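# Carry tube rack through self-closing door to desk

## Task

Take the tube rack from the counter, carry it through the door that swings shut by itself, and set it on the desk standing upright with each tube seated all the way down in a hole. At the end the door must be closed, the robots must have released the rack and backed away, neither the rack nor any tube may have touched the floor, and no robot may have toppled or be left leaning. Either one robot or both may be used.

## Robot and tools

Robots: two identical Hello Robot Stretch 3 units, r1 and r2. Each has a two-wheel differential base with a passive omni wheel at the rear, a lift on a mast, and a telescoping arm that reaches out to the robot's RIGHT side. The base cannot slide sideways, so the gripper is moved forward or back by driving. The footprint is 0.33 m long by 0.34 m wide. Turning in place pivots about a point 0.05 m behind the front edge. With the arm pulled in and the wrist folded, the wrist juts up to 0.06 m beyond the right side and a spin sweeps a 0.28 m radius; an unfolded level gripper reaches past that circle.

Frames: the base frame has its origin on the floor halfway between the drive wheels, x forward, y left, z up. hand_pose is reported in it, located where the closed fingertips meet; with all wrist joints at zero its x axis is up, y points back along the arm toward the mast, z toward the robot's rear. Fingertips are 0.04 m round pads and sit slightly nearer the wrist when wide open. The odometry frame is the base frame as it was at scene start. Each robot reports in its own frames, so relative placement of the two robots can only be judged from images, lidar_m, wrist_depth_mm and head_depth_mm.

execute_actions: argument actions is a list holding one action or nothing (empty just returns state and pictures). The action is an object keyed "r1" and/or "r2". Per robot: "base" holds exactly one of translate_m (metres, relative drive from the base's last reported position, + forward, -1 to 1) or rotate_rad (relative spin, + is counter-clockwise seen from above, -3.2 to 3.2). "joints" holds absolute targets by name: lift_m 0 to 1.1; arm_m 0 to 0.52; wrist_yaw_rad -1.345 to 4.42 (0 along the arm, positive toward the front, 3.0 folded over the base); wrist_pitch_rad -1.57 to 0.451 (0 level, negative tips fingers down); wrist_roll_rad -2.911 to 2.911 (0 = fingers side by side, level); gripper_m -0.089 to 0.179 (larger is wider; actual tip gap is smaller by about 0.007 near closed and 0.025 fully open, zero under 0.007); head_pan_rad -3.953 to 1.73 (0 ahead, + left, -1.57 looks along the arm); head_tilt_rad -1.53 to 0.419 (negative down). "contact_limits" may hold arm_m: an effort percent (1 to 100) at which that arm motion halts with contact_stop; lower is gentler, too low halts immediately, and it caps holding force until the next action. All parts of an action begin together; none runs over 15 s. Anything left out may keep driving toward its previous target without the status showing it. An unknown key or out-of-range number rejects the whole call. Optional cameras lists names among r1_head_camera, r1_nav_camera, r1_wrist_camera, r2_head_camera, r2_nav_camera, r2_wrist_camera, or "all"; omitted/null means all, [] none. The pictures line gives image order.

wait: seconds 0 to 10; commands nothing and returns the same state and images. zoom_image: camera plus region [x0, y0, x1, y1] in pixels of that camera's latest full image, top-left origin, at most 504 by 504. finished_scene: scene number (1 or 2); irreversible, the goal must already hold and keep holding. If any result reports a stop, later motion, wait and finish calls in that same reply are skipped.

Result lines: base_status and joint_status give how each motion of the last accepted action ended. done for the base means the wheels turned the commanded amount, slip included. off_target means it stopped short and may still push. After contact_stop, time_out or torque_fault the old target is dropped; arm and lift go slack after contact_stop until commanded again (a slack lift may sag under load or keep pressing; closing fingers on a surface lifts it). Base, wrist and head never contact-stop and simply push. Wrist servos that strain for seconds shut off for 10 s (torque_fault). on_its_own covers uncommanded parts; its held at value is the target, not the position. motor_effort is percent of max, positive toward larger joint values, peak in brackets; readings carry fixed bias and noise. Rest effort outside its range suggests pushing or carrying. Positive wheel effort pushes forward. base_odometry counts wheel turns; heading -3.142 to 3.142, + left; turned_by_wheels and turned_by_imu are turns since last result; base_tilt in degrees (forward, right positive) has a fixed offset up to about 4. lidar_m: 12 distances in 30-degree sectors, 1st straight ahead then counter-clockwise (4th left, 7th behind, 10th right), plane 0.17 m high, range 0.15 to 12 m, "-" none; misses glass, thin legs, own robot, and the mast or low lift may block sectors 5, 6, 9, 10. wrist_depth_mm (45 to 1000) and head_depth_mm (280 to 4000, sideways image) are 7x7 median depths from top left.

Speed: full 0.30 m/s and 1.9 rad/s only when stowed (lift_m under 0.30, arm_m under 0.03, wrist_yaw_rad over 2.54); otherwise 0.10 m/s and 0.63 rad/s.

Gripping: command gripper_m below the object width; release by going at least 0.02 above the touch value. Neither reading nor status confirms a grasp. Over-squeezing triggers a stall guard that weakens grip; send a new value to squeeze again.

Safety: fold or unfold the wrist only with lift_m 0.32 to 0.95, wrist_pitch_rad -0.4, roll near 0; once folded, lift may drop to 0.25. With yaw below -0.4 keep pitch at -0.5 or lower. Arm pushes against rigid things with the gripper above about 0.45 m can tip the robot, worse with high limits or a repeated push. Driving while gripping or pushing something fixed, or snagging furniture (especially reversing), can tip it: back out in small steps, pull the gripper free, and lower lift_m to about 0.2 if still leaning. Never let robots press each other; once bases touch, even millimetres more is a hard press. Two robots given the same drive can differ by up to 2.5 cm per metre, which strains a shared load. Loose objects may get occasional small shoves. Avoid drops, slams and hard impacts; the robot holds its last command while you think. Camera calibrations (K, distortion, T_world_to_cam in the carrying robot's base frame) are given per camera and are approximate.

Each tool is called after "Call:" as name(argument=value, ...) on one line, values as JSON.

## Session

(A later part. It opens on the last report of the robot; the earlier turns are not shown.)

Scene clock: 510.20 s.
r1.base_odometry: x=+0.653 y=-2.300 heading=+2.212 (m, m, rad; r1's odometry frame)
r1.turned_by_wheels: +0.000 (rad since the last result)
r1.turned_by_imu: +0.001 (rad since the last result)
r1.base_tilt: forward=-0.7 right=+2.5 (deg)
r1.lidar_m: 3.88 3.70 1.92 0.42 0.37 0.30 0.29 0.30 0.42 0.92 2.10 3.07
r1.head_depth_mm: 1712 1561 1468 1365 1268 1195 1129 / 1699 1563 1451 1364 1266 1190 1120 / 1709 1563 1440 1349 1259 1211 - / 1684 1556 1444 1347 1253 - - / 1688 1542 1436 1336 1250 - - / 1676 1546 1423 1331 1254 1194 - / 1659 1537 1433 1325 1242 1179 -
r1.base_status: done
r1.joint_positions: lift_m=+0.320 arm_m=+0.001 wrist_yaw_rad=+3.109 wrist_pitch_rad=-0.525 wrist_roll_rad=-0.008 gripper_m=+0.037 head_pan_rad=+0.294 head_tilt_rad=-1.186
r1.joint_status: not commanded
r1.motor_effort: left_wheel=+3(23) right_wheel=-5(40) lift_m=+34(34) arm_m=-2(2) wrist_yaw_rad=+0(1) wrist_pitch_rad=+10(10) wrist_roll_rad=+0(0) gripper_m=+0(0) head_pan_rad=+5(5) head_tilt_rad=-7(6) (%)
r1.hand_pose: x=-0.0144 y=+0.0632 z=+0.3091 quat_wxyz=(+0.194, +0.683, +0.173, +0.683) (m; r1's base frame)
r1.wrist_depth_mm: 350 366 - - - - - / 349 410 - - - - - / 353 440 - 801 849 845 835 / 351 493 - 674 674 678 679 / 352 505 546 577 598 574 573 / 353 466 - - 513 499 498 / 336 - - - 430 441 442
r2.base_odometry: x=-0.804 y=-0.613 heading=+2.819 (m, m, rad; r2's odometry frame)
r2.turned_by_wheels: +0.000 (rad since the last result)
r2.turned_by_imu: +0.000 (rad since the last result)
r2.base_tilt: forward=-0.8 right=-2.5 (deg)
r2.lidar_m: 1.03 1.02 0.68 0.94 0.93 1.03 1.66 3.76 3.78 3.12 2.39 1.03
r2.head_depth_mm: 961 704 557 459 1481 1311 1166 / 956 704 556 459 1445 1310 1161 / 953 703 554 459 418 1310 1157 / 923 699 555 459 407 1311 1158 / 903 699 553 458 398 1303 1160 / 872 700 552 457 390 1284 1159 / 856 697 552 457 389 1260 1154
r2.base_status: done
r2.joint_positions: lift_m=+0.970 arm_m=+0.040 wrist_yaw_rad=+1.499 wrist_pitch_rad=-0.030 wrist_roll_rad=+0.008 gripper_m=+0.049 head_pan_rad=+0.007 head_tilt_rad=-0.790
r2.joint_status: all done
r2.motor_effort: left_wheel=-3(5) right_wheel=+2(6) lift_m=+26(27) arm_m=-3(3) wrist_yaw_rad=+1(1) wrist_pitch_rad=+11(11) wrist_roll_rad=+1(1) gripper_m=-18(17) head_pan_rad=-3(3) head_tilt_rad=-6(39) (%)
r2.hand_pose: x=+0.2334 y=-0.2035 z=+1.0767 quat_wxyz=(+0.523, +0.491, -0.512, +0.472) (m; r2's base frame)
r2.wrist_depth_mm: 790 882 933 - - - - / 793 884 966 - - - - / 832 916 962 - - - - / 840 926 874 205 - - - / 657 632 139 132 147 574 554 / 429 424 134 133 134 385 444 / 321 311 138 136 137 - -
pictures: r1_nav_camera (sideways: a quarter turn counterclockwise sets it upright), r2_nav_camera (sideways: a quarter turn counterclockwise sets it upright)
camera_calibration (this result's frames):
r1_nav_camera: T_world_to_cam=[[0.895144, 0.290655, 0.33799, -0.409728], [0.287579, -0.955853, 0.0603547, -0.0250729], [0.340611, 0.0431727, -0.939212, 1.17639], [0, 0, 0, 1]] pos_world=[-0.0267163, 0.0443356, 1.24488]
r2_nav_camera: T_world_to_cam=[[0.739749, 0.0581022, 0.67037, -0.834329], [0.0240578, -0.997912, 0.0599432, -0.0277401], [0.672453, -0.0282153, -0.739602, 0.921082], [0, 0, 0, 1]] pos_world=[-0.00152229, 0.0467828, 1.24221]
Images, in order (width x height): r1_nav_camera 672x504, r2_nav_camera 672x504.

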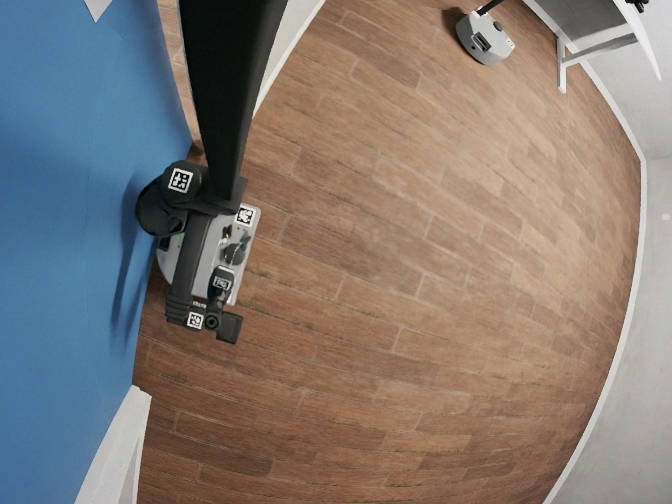

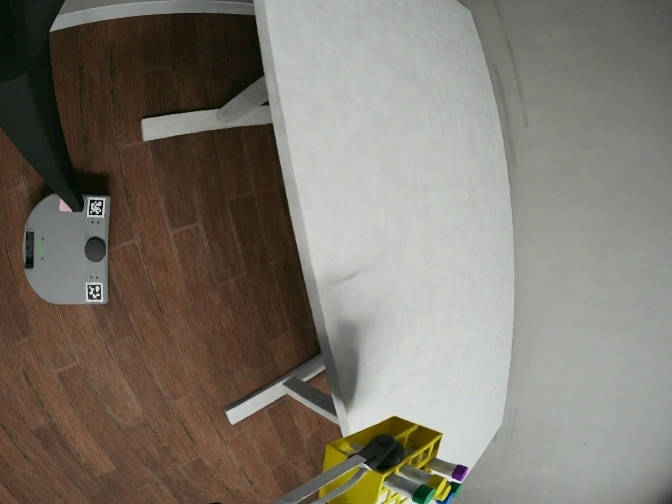

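Call:
execute_actions(actions=[{"r2":{"base":{"rotate_rad":0.75},"joints":{"arm_m":0.36,"head_pan_rad":-0.9,"head_tilt_rad":-0.6}},"r1":{"base":{"translate_m":0.35},"joints":{"head_pan_rad":-3.0,"head_tilt_rad":-0.3}}}], cameras=["r1_nav_camera","r2_nav_camera","r2_head_camera","r2_wrist_camera"])

Scene clock: 518.30 s.
r1.base_odometry: x=+0.443 y=-2.019 heading=+2.212 (m, m, rad; r1's odometry frame)
r1.turned_by_wheels: +0.000 (rad since the last result)
r1.turned_by_imu: +0.002 (rad since the last result)
r1.base_tilt: forward=-0.7 right=+2.6 (deg)
r1.lidar_m: 3.52 3.65 1.66 1.49 0.66 0.58 0.58 0.62 0.88 1.99 2.13 3.11
r1.head_depth_mm: 454 484 517 560 603 660 724 / 461 492 528 569 618 675 741 / 469 500 537 581 629 691 758 / 476 509 547 592 645 706 783 / 483 518 559 604 658 726 804 / 493 528 568 614 674 738 827 / 500 538 579 630 688 760 847
r1.base_status: done
r1.joint_positions: lift_m=+0.320 arm_m=+0.001 wrist_yaw_rad=+3.109 wrist_pitch_rad=-0.525 wrist_roll_rad=-0.008 gripper_m=+0.037 head_pan_rad=-2.993 head_tilt_rad=-0.310
r1.joint_status: all done
r1.motor_effort: left_wheel=+2(20) right_wheel=-3(37) lift_m=+34(34) arm_m=-2(2) wrist_yaw_rad=-1(0) wrist_pitch_rad=+10(10) wrist_roll_rad=+0(0) gripper_m=-1(0) head_pan_rad=-4(52) head_tilt_rad=+3(34) (%)
r1.hand_pose: x=-0.0145 y=+0.0632 z=+0.3091 quat_wxyz=(+0.194, +0.683, +0.173, +0.683) (m; r1's base frame)
r1.wrist_depth_mm: 546 727 - - - - - / 550 762 - - - - - / 563 749 - 822 836 822 841 / 553 674 - 677 684 683 677 / 559 574 572 572 595 575 574 / 498 515 - - 511 497 500 / 449 - - - 430 440 438
r2.base_odometry: x=-0.804 y=-0.613 heading=-2.714 (m, m, rad; r2's odometry frame)
r2.turned_by_wheels: +0.750 (rad since the last result)
r2.turned_by_imu: +0.734 (rad since the last result)
r2.base_tilt: forward=-1.0 right=-2.4 (deg)
r2.lidar_m: 0.68 1.00 0.93 0.94 1.19 1.69 3.80 3.34 3.10 1.03 1.11 1.03
r2.head_depth_mm: 1214 1158 689 574 489 1431 1235 / 1142 1156 544 578 462 1413 1243 / 1070 578 610 578 461 1349 1244 / 1007 1081 736 577 461 403 1239 / 959 1021 771 578 461 384 1234 / 901 984 772 575 461 384 1193 / 862 943 770 577 461 384 350
r2.base_status: done
r2.joint_positions: lift_m=+0.970 arm_m=+0.360 wrist_yaw_rad=+1.499 wrist_pitch_rad=-0.030 wrist_roll_rad=+0.008 gripper_m=+0.049 head_pan_rad=-0.893 head_tilt_rad=-0.606
r2.joint_status: all done
r2.motor_effort: left_wheel=-3(7) right_wheel=+3(6) lift_m=+27(27) arm_m=+3(4) wrist_yaw_rad=+1(1) wrist_pitch_rad=+11(11) wrist_roll_rad=+1(1) gripper_m=-16(17) head_pan_rad=-3(30) head_tilt_rad=+4(25) (%)
r2.hand_pose: x=+0.2334 y=-0.5230 z=+1.0767 quat_wxyz=(+0.523, +0.491, -0.512, +0.472) (m; r2's base frame)
r2.wrist_depth_mm: - 895 832 740 705 634 595 / - 927 832 776 704 654 604 / - 982 856 761 725 669 621 / - 985 865 203 732 677 626 / 663 636 138 132 147 555 538 / 424 423 133 133 133 386 378 / 317 311 138 137 137 295 290
pictures: r1_nav_camera (sideways: a quarter turn counterclockwise sets it upright), r2_head_camera (sideways: a quarter turn clockwise sets it upright), r2_nav_camera (sideways: a quarter turn counterclockwise sets it upright), r2_wrist_camera
camera_calibration (this result's frames):
r1_nav_camera: T_world_to_cam=[[-0.336087, -0.0698164, 0.93924, -1.18576], [-0.101271, 0.994146, 0.03766, 0.00678535], [-0.936371, -0.0824607, -0.34119, 0.406402], [0, 0, 0, 1]] pos_world=[-0.017287, -0.0560186, 1.25211]
r2_head_camera: T_world_to_cam=[[-0.363724, 0.50106, -0.785266, 1.04948], [0.813322, 0.581788, -0.00549425, -0.0000007149], [0.454105, -0.640673, -0.619134, 0.765075], [0, 0, 0, 1]] pos_world=[0.0342961, -0.0356876, 1.2978]
r2_nav_camera: T_world_to_cam=[[0.420692, -0.438159, 0.794377, -0.994003], [-0.773788, -0.630395, 0.0620772, -0.025666], [0.473572, -0.640795, -0.604244, 0.746236], [0, 0, 0, 1]] pos_world=[0.0449123, 0.0264729, 1.24212]
r2_wrist_camera: T_world_to_cam=[[-0.105625, -0.992651, -0.0590482, -0.432803], [-0.189574, 0.0783922, -0.978732, 1.17419], [0.976169, -0.0921848, -0.196461, 0.0967532], [0, 0, 0, 1]] pos_world=[0.0824334, -0.512751, 1.14267]
Images, in order (width x height): r1_nav_camera 672x504, r2_head_camera 896x504, r2_nav_camera 672x504, r2_wrist_camera 644x364.

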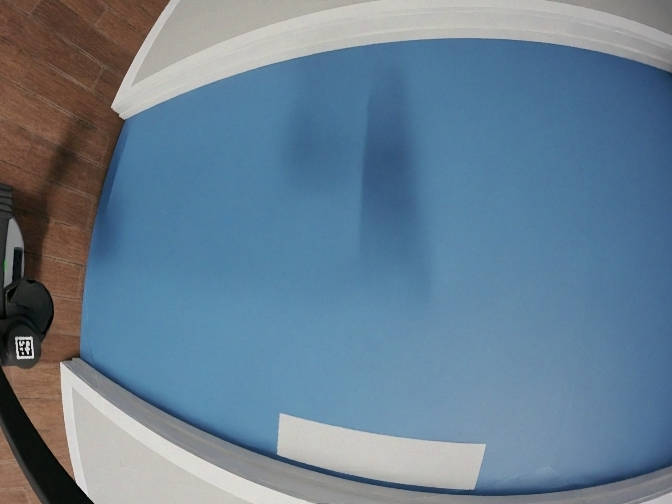

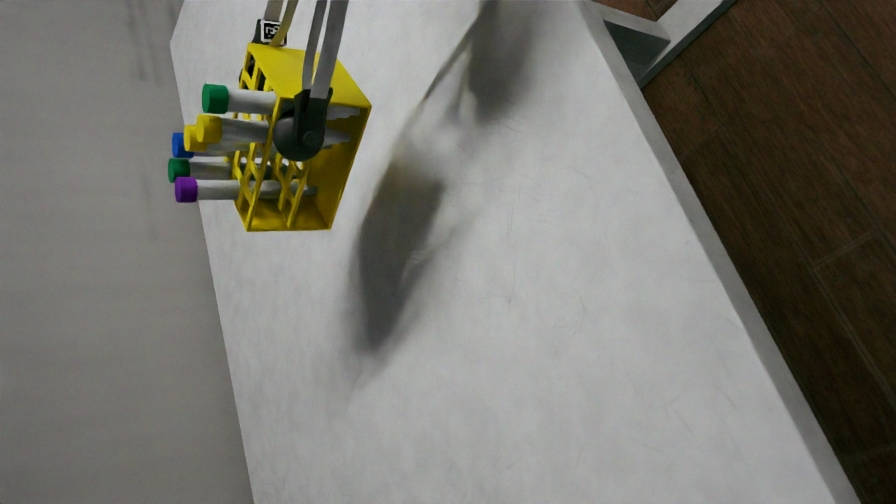

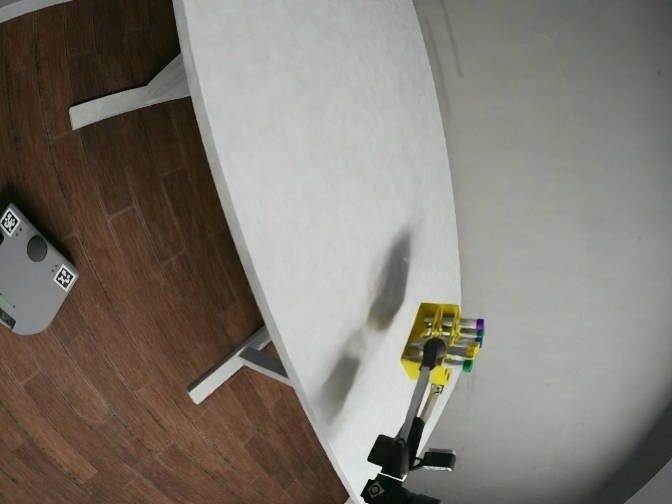

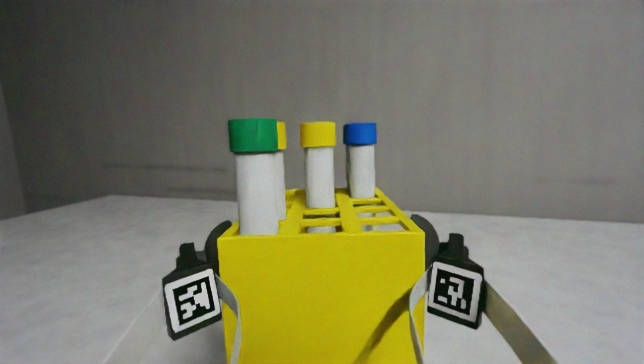

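Call:
execute_actions(actions=[{"r2":{"joints":{"lift_m":0.9,"head_pan_rad":-1.1,"head_tilt_rad":-0.55}}}], cameras=["r2_head_camera"])

Scene clock: 524.60 s.
r1.base_odometry: x=+0.443 y=-2.019 heading=+2.212 (m, m, rad; r1's odometry frame)
r1.turned_by_wheels: +0.000 (rad since the last result)
r1.turned_by_imu: +0.001 (rad since the last result)
r1.base_tilt: forward=-0.7 right=+2.5 (deg)
r1.lidar_m: 3.53 3.64 1.65 1.49 0.66 0.58 0.58 0.62 0.88 1.99 2.13 3.12
r1.head_depth_mm: 455 486 520 558 603 659 725 / 462 493 528 569 617 674 740 / 468 500 536 579 630 690 761 / 476 510 547 591 643 708 786 / 485 518 559 604 661 723 801 / 493 527 569 618 672 744 827 / 501 537 579 629 689 761 846
r1.base_status: not commanded
r1.joint_positions: lift_m=+0.320 arm_m=+0.001 wrist_yaw_rad=+3.109 wrist_pitch_rad=-0.525 wrist_roll_rad=-0.008 gripper_m=+0.037 head_pan_rad=-2.993 head_tilt_rad=-0.310
r1.joint_status: not commanded
r1.motor_effort: left_wheel=+1(1) right_wheel=-3(3) lift_m=+34(35) arm_m=-2(2) wrist_yaw_rad=+0(0) wrist_pitch_rad=+9(10) wrist_roll_rad=+0(0) gripper_m=+0(1) head_pan_rad=-4(4) head_tilt_rad=+5(3) (%)
r1.hand_pose: x=-0.0145 y=+0.0632 z=+0.3091 quat_wxyz=(+0.194, +0.683, +0.173, +0.683) (m; r1's base frame)
r1.wrist_depth_mm: 547 727 - - - - - / 548 764 - - - - - / 559 766 - 832 824 838 832 / 549 680 - 677 673 674 682 / 560 578 577 575 594 570 576 / 494 509 - - 518 502 500 / 449 - - - 431 439 439
r2.base_odometry: x=-0.804 y=-0.613 heading=-2.714 (m, m, rad; r2's odometry frame)
r2.turned_by_wheels: +0.000 (rad since the last result)
r2.turned_by_imu: -0.001 (rad since the last result)
r2.base_tilt: forward=-0.8 right=-2.4 (deg)
r2.lidar_m: 0.67 1.01 0.93 0.94 1.20 1.68 3.79 3.35 3.09 1.03 1.11 1.02
r2.head_depth_mm: 1584 1805 911 - 1721 1492 1265 / 1422 1551 863 577 518 1460 1271 / 1283 1358 915 598 486 1461 1274 / 1171 1249 842 577 486 432 1271 / 1079 1168 629 616 487 406 1275 / 1002 1087 865 623 486 400 1196 / 931 1009 866 622 487 400 347
r2.base_status: not commanded
r2.joint_positions: lift_m=+0.900 arm_m=+0.360 wrist_yaw_rad=+1.499 wrist_pitch_rad=-0.026 wrist_roll_rad=+0.008 gripper_m=+0.049 head_pan_rad=-1.093 head_tilt_rad=-0.557
r2.joint_status: all done
r2.motor_effort: left_wheel=-3(3) right_wheel=+3(3) lift_m=+21(27) arm_m=+4(4) wrist_yaw_rad=+1(1) wrist_pitch_rad=+10(11) wrist_roll_rad=+1(1) gripper_m=-17(17) head_pan_rad=-3(17) head_tilt_rad=+5(15) (%)
r2.hand_pose: x=+0.2335 y=-0.5231 z=+1.0081 quat_wxyz=(+0.522, +0.490, -0.513, +0.473) (m; r2's base frame)
r2.wrist_depth_mm: - 902 833 766 700 637 588 / - 960 863 763 702 650 596 / - 976 814 755 719 666 621 / - 846 573 204 704 667 629 / 423 413 138 133 147 361 351 / 275 272 133 133 133 248 244 / 203 199 138 137 138 189 186
pictures: r2_head_camera (sideways: a quarter turn clockwise sets it upright)
camera_calibration (this result's frames):
r2_head_camera: T_world_to_cam=[[-0.239037, 0.528387, -0.814658, 1.08703], [0.912661, 0.408708, -0.0027058, -0.00423667], [0.331528, -0.744154, -0.579935, 0.714828], [0, 0, 0, 1]] pos_world=[0.0267227, -0.0406997, 1.3001]
Images, in order (width x height): r2_head_camera 896x504.

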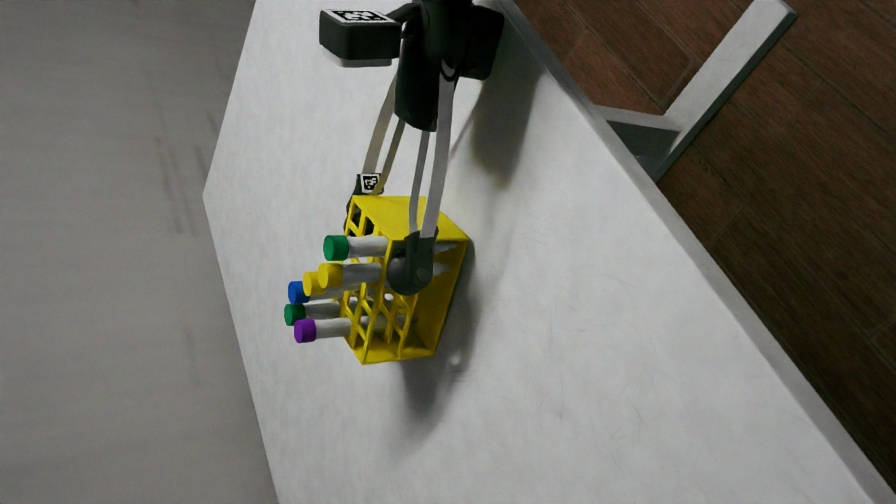

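Call:
execute_actions(actions=[{"r2":{"joints":{"lift_m":0.895}}}], cameras=[])

Call:
execute_actions(actions=[{"r2":{"joints":{"gripper_m":0.16}}}], cameras=["r2_head_camera","r2_wrist_camera"])

Scene clock: 527.40 s.
r1.base_odometry: x=+0.443 y=-2.019 heading=+2.212 (m, m, rad; r1's odometry frame)
r1.turned_by_wheels: +0.000 (rad since the last result)
r1.turned_by_imu: +0.000 (rad since the last result)
r1.base_tilt: forward=-0.7 right=+2.5 (deg)
r1.lidar_m: 3.54 3.64 1.65 1.48 0.66 0.58 0.58 0.62 0.88 1.99 2.13 3.13
r1.head_depth_mm: 455 484 518 558 607 658 724 / 462 492 528 569 616 673 744 / 469 500 537 582 630 690 764 / 476 509 546 593 644 707 781 / 483 518 557 603 658 722 804 / 491 528 569 617 673 741 826 / 499 536 579 629 690 761 845
r1.base_status: not commanded
r1.joint_positions: lift_m=+0.320 arm_m=+0.001 wrist_yaw_rad=+3.109 wrist_pitch_rad=-0.525 wrist_roll_rad=-0.008 gripper_m=+0.037 head_pan_rad=-2.993 head_tilt_rad=-0.310
r1.joint_status: not commanded
r1.motor_effort: left_wheel=+2(2) right_wheel=-3(3) lift_m=+35(35) arm_m=-1(1) wrist_yaw_rad=-1(0) wrist_pitch_rad=+9(9) wrist_roll_rad=+0(0) gripper_m=-1(0) head_pan_rad=-4(4) head_tilt_rad=+3(4) (%)
r1.hand_pose: x=-0.0145 y=+0.0632 z=+0.3091 quat_wxyz=(+0.194, +0.683, +0.173, +0.683) (m; r1's base frame)
r1.wrist_depth_mm: 545 707 - - - - - / 552 757 - - - - - / 556 758 - 857 830 830 844 / 552 676 - 688 684 686 679 / 559 578 575 577 594 574 575 / 503 512 - - 512 503 500 / 450 - - - 427 437 441
r2.base_odometry: x=-0.804 y=-0.613 heading=-2.714 (m, m, rad; r2's odometry frame)
r2.turned_by_wheels: +0.000 (rad since the last result)
r2.turned_by_imu: +0.000 (rad since the last result)
r2.base_tilt: forward=-0.8 right=-2.4 (deg)
r2.lidar_m: 0.68 1.00 0.93 0.94 1.20 1.68 3.80 3.33 3.09 1.03 1.11 1.03
r2.head_depth_mm: 1585 1795 911 - 1718 1500 1268 / 1422 1551 860 576 519 1457 1270 / 1290 1354 884 599 486 1471 1271 / 1178 1254 865 576 487 433 1265 / 1080 1168 626 617 487 405 1280 / 1000 1094 864 622 487 400 1193 / 930 1011 864 623 487 400 347
r2.base_status: not commanded
r2.joint_positions: lift_m=+0.895 arm_m=+0.360 wrist_yaw_rad=+1.499 wrist_pitch_rad=-0.016 wrist_roll_rad=+0.008 gripper_m=+0.049 head_pan_rad=-1.093 head_tilt_rad=-0.557
r2.joint_status: all done
r2.motor_effort: left_wheel=-3(3) right_wheel=+4(3) lift_m=+20(26) arm_m=+4(4) wrist_yaw_rad=+1(1) wrist_pitch_rad=+6(10) wrist_roll_rad=+1(1) gripper_m=-16(17) head_pan_rad=-3(5) head_tilt_rad=+5(4) (%)
r2.hand_pose: x=+0.2338 y=-0.5231 z=+1.0057 quat_wxyz=(+0.520, +0.488, -0.515, +0.476) (m; r2's base frame)
r2.wrist_depth_mm: - 921 825 749 690 640 596 / - 956 847 781 716 646 600 / - 985 876 750 714 666 630 / - 881 573 204 716 662 615 / 421 406 137 133 147 364 355 / 272 268 134 134 134 246 241 / 200 197 138 137 138 187 183
pictures: none
No camera images: the call's "cameras" was empty. Leave "cameras" out to get every camera's image.

Scene clock: 529.00 s.
r1.base_odometry: x=+0.443 y=-2.019 heading=+2.212 (m, m, rad; r1's odometry frame)
r1.turned_by_wheels: +0.000 (rad since the last result)
r1.turned_by_imu: +0.000 (rad since the last result)
r1.base_tilt: forward=-0.7 right=+2.5 (deg)
r1.lidar_m: 3.54 3.64 1.65 1.49 0.66 0.58 0.58 0.62 0.88 2.00 2.13 3.12
r1.head_depth_mm: 454 484 518 559 604 660 724 / 462 492 527 569 618 672 744 / 469 500 536 581 631 689 761 / 476 509 547 592 646 709 782 / 485 518 558 604 658 725 804 / 492 528 568 618 671 741 822 / 501 537 581 631 689 762 846
r1.base_status: not commanded
r1.joint_positions: lift_m=+0.320 arm_m=+0.001 wrist_yaw_rad=+3.109 wrist_pitch_rad=-0.525 wrist_roll_rad=-0.008 gripper_m=+0.037 head_pan_rad=-2.993 head_tilt_rad=-0.310
r1.joint_status: not commanded
r1.motor_effort: left_wheel=+2(2) right_wheel=-3(3) lift_m=+35(35) arm_m=-1(2) wrist_yaw_rad=-1(1) wrist_pitch_rad=+9(9) wrist_roll_rad=+0(0) gripper_m=+0(0) head_pan_rad=-4(4) head_tilt_rad=+3(4) (%)
r1.hand_pose: x=-0.0145 y=+0.0632 z=+0.3091 quat_wxyz=(+0.194, +0.683, +0.173, +0.683) (m; r1's base frame)
r1.wrist_depth_mm: 549 718 - - - - - / 555 750 - - - - - / 557 761 - 821 833 819 830 / 553 682 - 674 683 685 678 / 556 578 573 575 591 586 581 / 501 511 - - 509 499 499 / 448 - - - 431 438 438
r2.base_odometry: x=-0.804 y=-0.613 heading=-2.714 (m, m, rad; r2's odometry frame)
r2.turned_by_wheels: +0.000 (rad since the last result)
r2.turned_by_imu: +0.000 (rad since the last result)
r2.base_tilt: forward=-0.8 right=-2.4 (deg)
r2.lidar_m: 0.68 1.00 0.93 0.94 1.19 1.69 3.79 3.35 3.08 1.03 1.10 1.03
r2.head_depth_mm: 1592 1773 910 - 1727 1493 1268 / 1426 1550 860 599 519 1465 1268 / 1283 1359 912 613 486 1462 1272 / 1176 1253 862 576 487 433 1270 / 1086 1170 637 602 487 406 1268 / 999 1087 863 623 486 400 1188 / 934 1007 866 624 487 400 347
r2.base_status: not commanded
r2.joint_positions: lift_m=+0.895 arm_m=+0.360 wrist_yaw_rad=+1.499 wrist_pitch_rad=-0.019 wrist_roll_rad=+0.008 gripper_m=+0.160 head_pan_rad=-1.093 head_tilt_rad=-0.557
r2.joint_status: all done
r2.motor_effort: left_wheel=-3(3) right_wheel=+3(3) lift_m=+21(21) arm_m=+4(4) wrist_yaw_rad=+1(1) wrist_pitch_rad=+7(7) wrist_roll_rad=+1(1) gripper_m=+0(82) head_pan_rad=-3(4) head_tilt_rad=+5(5) (%)
r2.hand_pose: x=+0.2337 y=-0.5231 z=+1.0049 quat_wxyz=(+0.520, +0.489, -0.515, +0.475) (m; r2's base frame)
r2.wrist_depth_mm: - 914 825 748 693 618 594 / - 936 862 762 700 658 610 / - 991 878 759 731 670 622 / - 844 573 204 695 671 616 / 415 420 137 137 305 391 346 / 278 263 134 133 134 243 240 / - 187 138 136 138 180 177
pictures: r2_head_camera (sideways: a quarter turn clockwise sets it upright), r2_wrist_camera
camera_calibration (this result's frames):
r2_head_camera: T_world_to_cam=[[-0.239037, 0.528386, -0.814659, 1.08703], [0.912661, 0.408708, -0.00270574, -0.00423675], [0.331528, -0.744155, -0.579934, 0.714827], [0, 0, 0, 1]] pos_world=[0.0267227, -0.0406997, 1.3001]
r2_wrist_camera: T_world_to_cam=[[-0.104976, -0.992698, -0.0594234, -0.436835], [-0.178823, 0.0776222, -0.980814, 1.1031], [0.978265, -0.0923354, -0.185666, 0.0708908], [0, 0, 0, 1]] pos_world=[0.0820528, -0.512725, 1.06914]
Images, in order (width x height): r2_head_camera 896x504, r2_wrist_camera 644x364.

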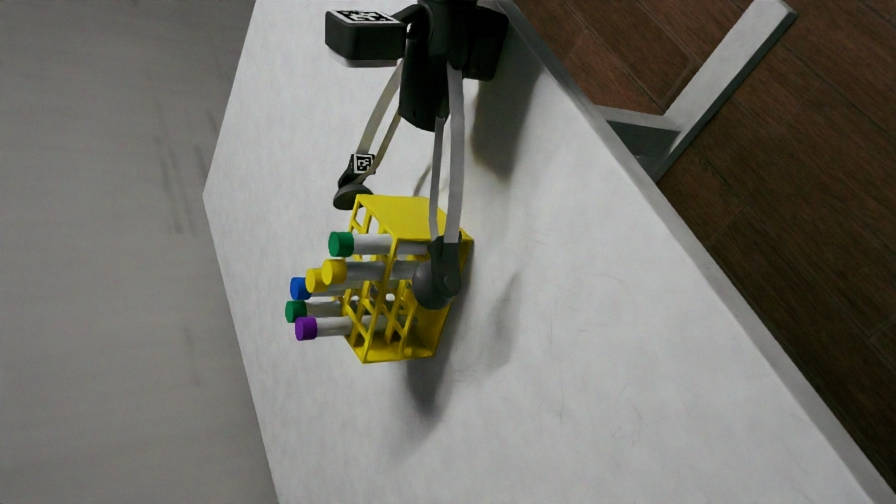

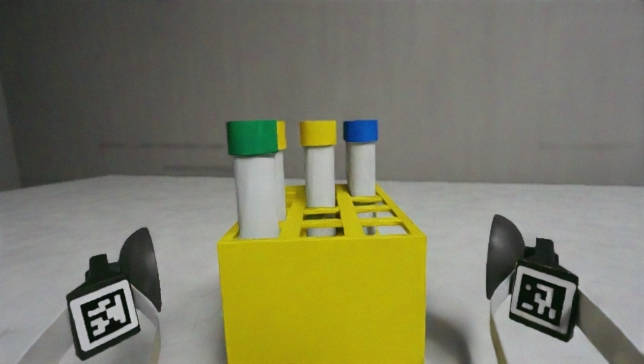

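Call:
execute_actions(actions=[{"r2":{"base":{"translate_m":-0.3},"joints":{"lift_m":0.91,"head_pan_rad":-0.75,"head_tilt_rad":-0.4}}}], cameras=["r2_head_camera","r2_wrist_camera"])

Scene clock: 535.73 s.
r1.base_odometry: x=+0.443 y=-2.019 heading=+2.212 (m, m, rad; r1's odometry frame)
r1.turned_by_wheels: +0.000 (rad since the last result)
r1.turned_by_imu: +0.001 (rad since the last result)
r1.base_tilt: forward=-0.6 right=+2.5 (deg)
r1.lidar_m: 3.53 3.65 1.42 1.48 0.66 0.58 0.58 0.62 0.88 2.00 2.13 3.14
r1.head_depth_mm: 456 484 519 558 603 661 725 / 462 493 528 569 615 673 745 / 469 501 537 582 631 690 762 / 476 509 548 592 645 706 785 / 484 518 557 603 658 725 801 / 492 527 568 618 673 743 829 / 501 538 579 629 689 762 846
r1.base_status: not commanded
r1.joint_positions: lift_m=+0.320 arm_m=+0.001 wrist_yaw_rad=+3.109 wrist_pitch_rad=-0.525 wrist_roll_rad=-0.008 gripper_m=+0.037 head_pan_rad=-2.993 head_tilt_rad=-0.310
r1.joint_status: not commanded
r1.motor_effort: left_wheel=+2(1) right_wheel=-3(3) lift_m=+35(35) arm_m=-1(1) wrist_yaw_rad=-1(1) wrist_pitch_rad=+10(10) wrist_roll_rad=+0(0) gripper_m=+0(1) head_pan_rad=-5(4) head_tilt_rad=+4(3) (%)
r1.hand_pose: x=-0.0145 y=+0.0632 z=+0.3091 quat_wxyz=(+0.194, +0.683, +0.173, +0.683) (m; r1's base frame)
r1.wrist_depth_mm: 545 716 - - - - - / 559 769 - - - - - / 554 761 - 846 837 831 835 / 555 680 - 688 675 683 691 / 553 577 581 574 589 578 576 / 497 508 - - 513 499 503 / 451 - - - 429 440 440
r2.base_odometry: x=-0.531 y=-0.489 heading=-2.715 (m, m, rad; r2's odometry frame)
r2.turned_by_wheels: +0.000 (rad since the last result)
r2.turned_by_imu: -0.001 (rad since the last result)
r2.base_tilt: forward=-0.9 right=-2.4 (deg)
r2.lidar_m: 0.97 1.13 1.05 1.06 1.34 1.54 3.52 3.22 2.98 2.10 1.12 1.30
r2.head_depth_mm: 1361 1476 1530 815 1303 1592 1352 / 1301 1409 1347 817 1849 1597 1394 / 1244 1342 1356 820 1755 1694 1392 / 1198 1282 1336 742 672 1702 1397 / 1149 1231 1280 778 644 1656 1400 / 1103 1182 1249 829 617 1608 1406 / 1066 1137 1198 831 593 1559 1395
r2.base_status: done
r2.joint_positions: lift_m=+0.910 arm_m=+0.360 wrist_yaw_rad=+1.499 wrist_pitch_rad=-0.019 wrist_roll_rad=+0.008 gripper_m=+0.160 head_pan_rad=-0.757 head_tilt_rad=-0.409
r2.joint_status: all done
r2.motor_effort: left_wheel=-3(7) right_wheel=+3(4) lift_m=+26(28) arm_m=+4(4) wrist_yaw_rad=+1(1) wrist_pitch_rad=+7(7) wrist_roll_rad=+1(1) gripper_m=+0(0) head_pan_rad=+2(20) head_tilt_rad=+6(24) (%)
r2.hand_pose: x=+0.2337 y=-0.5231 z=+1.0196 quat_wxyz=(+0.520, +0.489, -0.515, +0.475) (m; r2's base frame)
r2.wrist_depth_mm: - - - - 940 885 811 / - - - - 987 904 826 / - - - - - 908 842 / - 956 893 492 808 752 704 / 466 483 437 419 410 439 391 / - 315 297 286 278 278 270 / - - - - 237 218 202
pictures: r2_head_camera (sideways: a quarter turn clockwise sets it upright), r2_wrist_camera
camera_calibration (this result's frames):
r2_head_camera: T_world_to_cam=[[-0.307671, 0.333169, -0.891256, 1.18734], [0.726964, 0.686652, 0.00572826, -0.0140844], [0.613891, -0.646149, -0.453464, 0.548555], [0, 0, 0, 1]] pos_world=[0.0387948, -0.0314644, 1.30705]
r2_wrist_camera: T_world_to_cam=[[-0.104976, -0.992698, -0.0594234, -0.435961], [-0.178823, 0.0776223, -0.980814, 1.11753], [0.978265, -0.0923356, -0.185666, 0.0736218], [0, 0, 0, 1]] pos_world=[0.0820528, -0.512725, 1.08385]
Images, in order (width x height): r2_head_camera 896x504, r2_wrist_camera 644x364.

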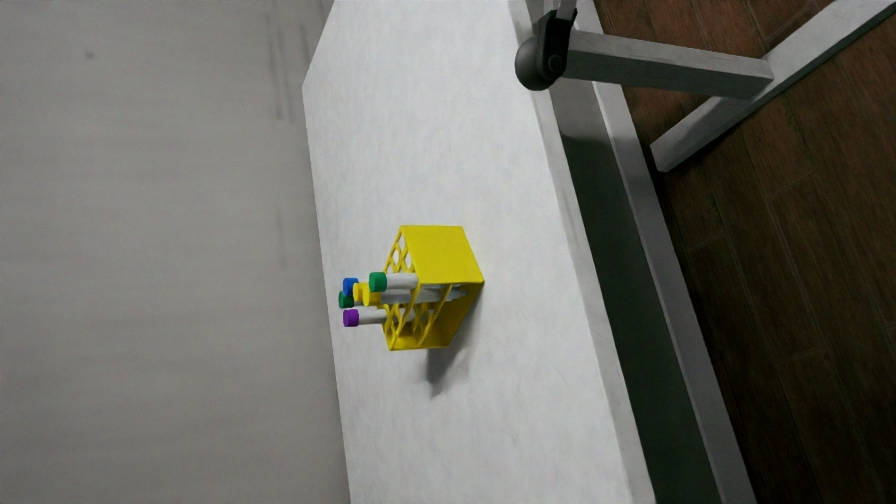

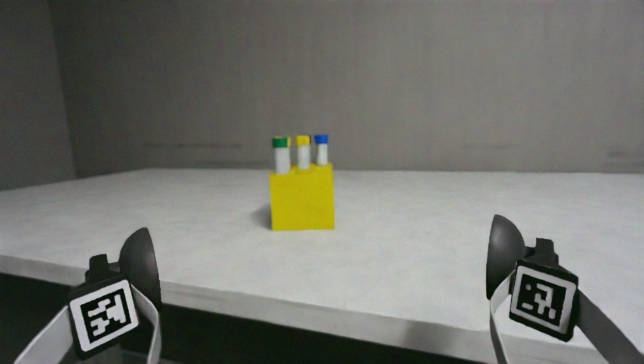

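Call:
zoom_image(camera="r2_head_camera", region=[320, 210, 500, 370])

Call:
zoom_image(camera="r2_wrist_camera", region=[240, 120, 370, 240])

Region (320, 210, 500, 370) of r2_head_camera's 896x504 image, scaled by 2.800, with more detail than that image has.

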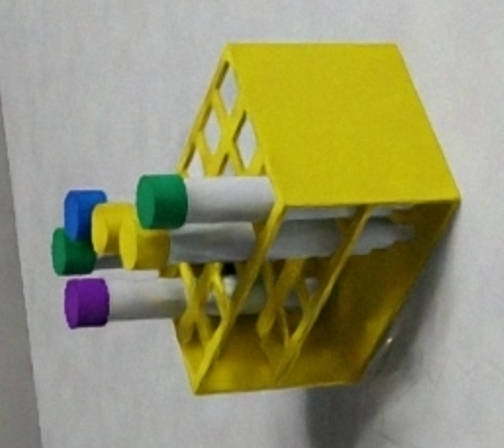

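Region (240, 120, 370, 240) of r2_wrist_camera's 644x364 image, scaled by 3.877; it fills the top 465 rows of this view, and the rest is white.

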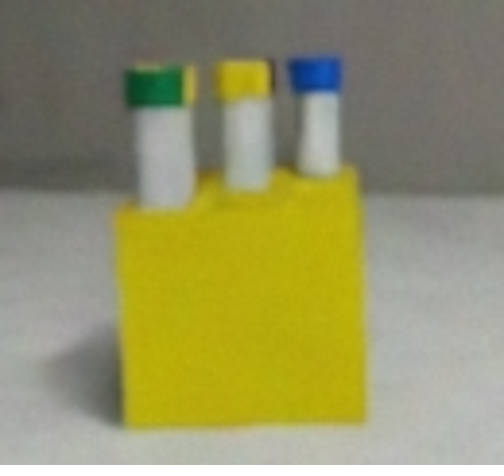

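Call:
execute_actions(actions=[{"r2":{"joints":{"arm_m":0.05}}}], cameras=[])

Call:
finished_scene(scene=1)

Scene clock: 543.13 s.
r1.base_odometry: x=+0.443 y=-2.019 heading=+2.212 (m, m, rad; r1's odometry frame)
r1.turned_by_wheels: +0.000 (rad since the last result)
r1.turned_by_imu: +0.001 (rad since the last result)
r1.base_tilt: forward=-0.6 right=+2.5 (deg)
r1.lidar_m: 3.53 3.65 1.41 1.48 0.66 0.58 0.58 0.62 0.88 1.99 2.13 3.12
r1.head_depth_mm: 454 484 519 558 605 663 725 / 461 492 527 569 619 674 743 / 469 500 538 581 630 689 762 / 476 509 549 592 643 706 781 / 485 516 557 605 657 723 802 / 492 526 569 616 674 740 823 / 500 537 581 628 691 760 849
r1.base_status: not commanded
r1.joint_positions: lift_m=+0.320 arm_m=+0.001 wrist_yaw_rad=+3.109 wrist_pitch_rad=-0.525 wrist_roll_rad=-0.008 gripper_m=+0.037 head_pan_rad=-2.993 head_tilt_rad=-0.310
r1.joint_status: not commanded
r1.motor_effort: left_wheel=+2(2) right_wheel=-3(3) lift_m=+35(35) arm_m=-2(2) wrist_yaw_rad=+0(1) wrist_pitch_rad=+9(10) wrist_roll_rad=+0(0) gripper_m=+0(1) head_pan_rad=-5(4) head_tilt_rad=+4(3) (%)
r1.hand_pose: x=-0.0145 y=+0.0632 z=+0.3091 quat_wxyz=(+0.194, +0.683, +0.173, +0.683) (m; r1's base frame)
r1.wrist_depth_mm: 547 714 - - - - - / 551 772 - - - - - / 556 753 - 829 826 832 834 / 549 679 - 685 675 666 681 / 558 572 574 575 587 574 573 / 495 508 - - 515 495 498 / 450 - - - 428 440 439
r2.base_odometry: x=-0.531 y=-0.489 heading=-2.715 (m, m, rad; r2's odometry frame)
r2.turned_by_wheels: +0.000 (rad since the last result)
r2.turned_by_imu: -0.001 (rad since the last result)
r2.base_tilt: forward=-0.8 right=-2.4 (deg)
r2.lidar_m: 0.97 1.13 1.05 1.06 1.34 1.54 3.51 3.22 2.98 2.10 1.12 1.30
r2.head_depth_mm: 1357 1482 1524 818 1298 1609 1429 / 1304 1402 1348 821 1862 1557 1427 / 1242 1350 1349 821 1213 1709 1387 / 1197 1285 1331 740 670 1707 1389 / 1148 1239 1280 780 642 1663 1447 / 1101 1194 1249 827 618 1612 1470 / 1066 1138 1197 828 594 1562 1403
r2.base_status: not commanded
r2.joint_positions: lift_m=+0.910 arm_m=+0.050 wrist_yaw_rad=+1.499 wrist_pitch_rad=-0.019 wrist_roll_rad=+0.008 gripper_m=+0.160 head_pan_rad=-0.757 head_tilt_rad=-0.409
r2.joint_status: all done
r2.motor_effort: left_wheel=-3(3) right_wheel=+3(3) lift_m=+26(26) arm_m=-3(4) wrist_yaw_rad=+1(1) wrist_pitch_rad=+7(7) wrist_roll_rad=+1(1) gripper_m=+0(1) head_pan_rad=+2(2) head_tilt_rad=+6(6) (%)
r2.hand_pose: x=+0.2337 y=-0.2135 z=+1.0196 quat_wxyz=(+0.520, +0.489, -0.515, +0.475) (m; r2's base frame)
r2.wrist_depth_mm: - - - - - - 924 / - - - - - 999 951 / - - - - - 985 957 / - - 894 849 805 496 713 / - 526 485 427 417 444 392 / - - - - - - 307 / - - - - - - -
pictures: none
No camera images: the call's "cameras" was empty. Leave "cameras" out to get every camera's image.

The scene is finished: the task was done.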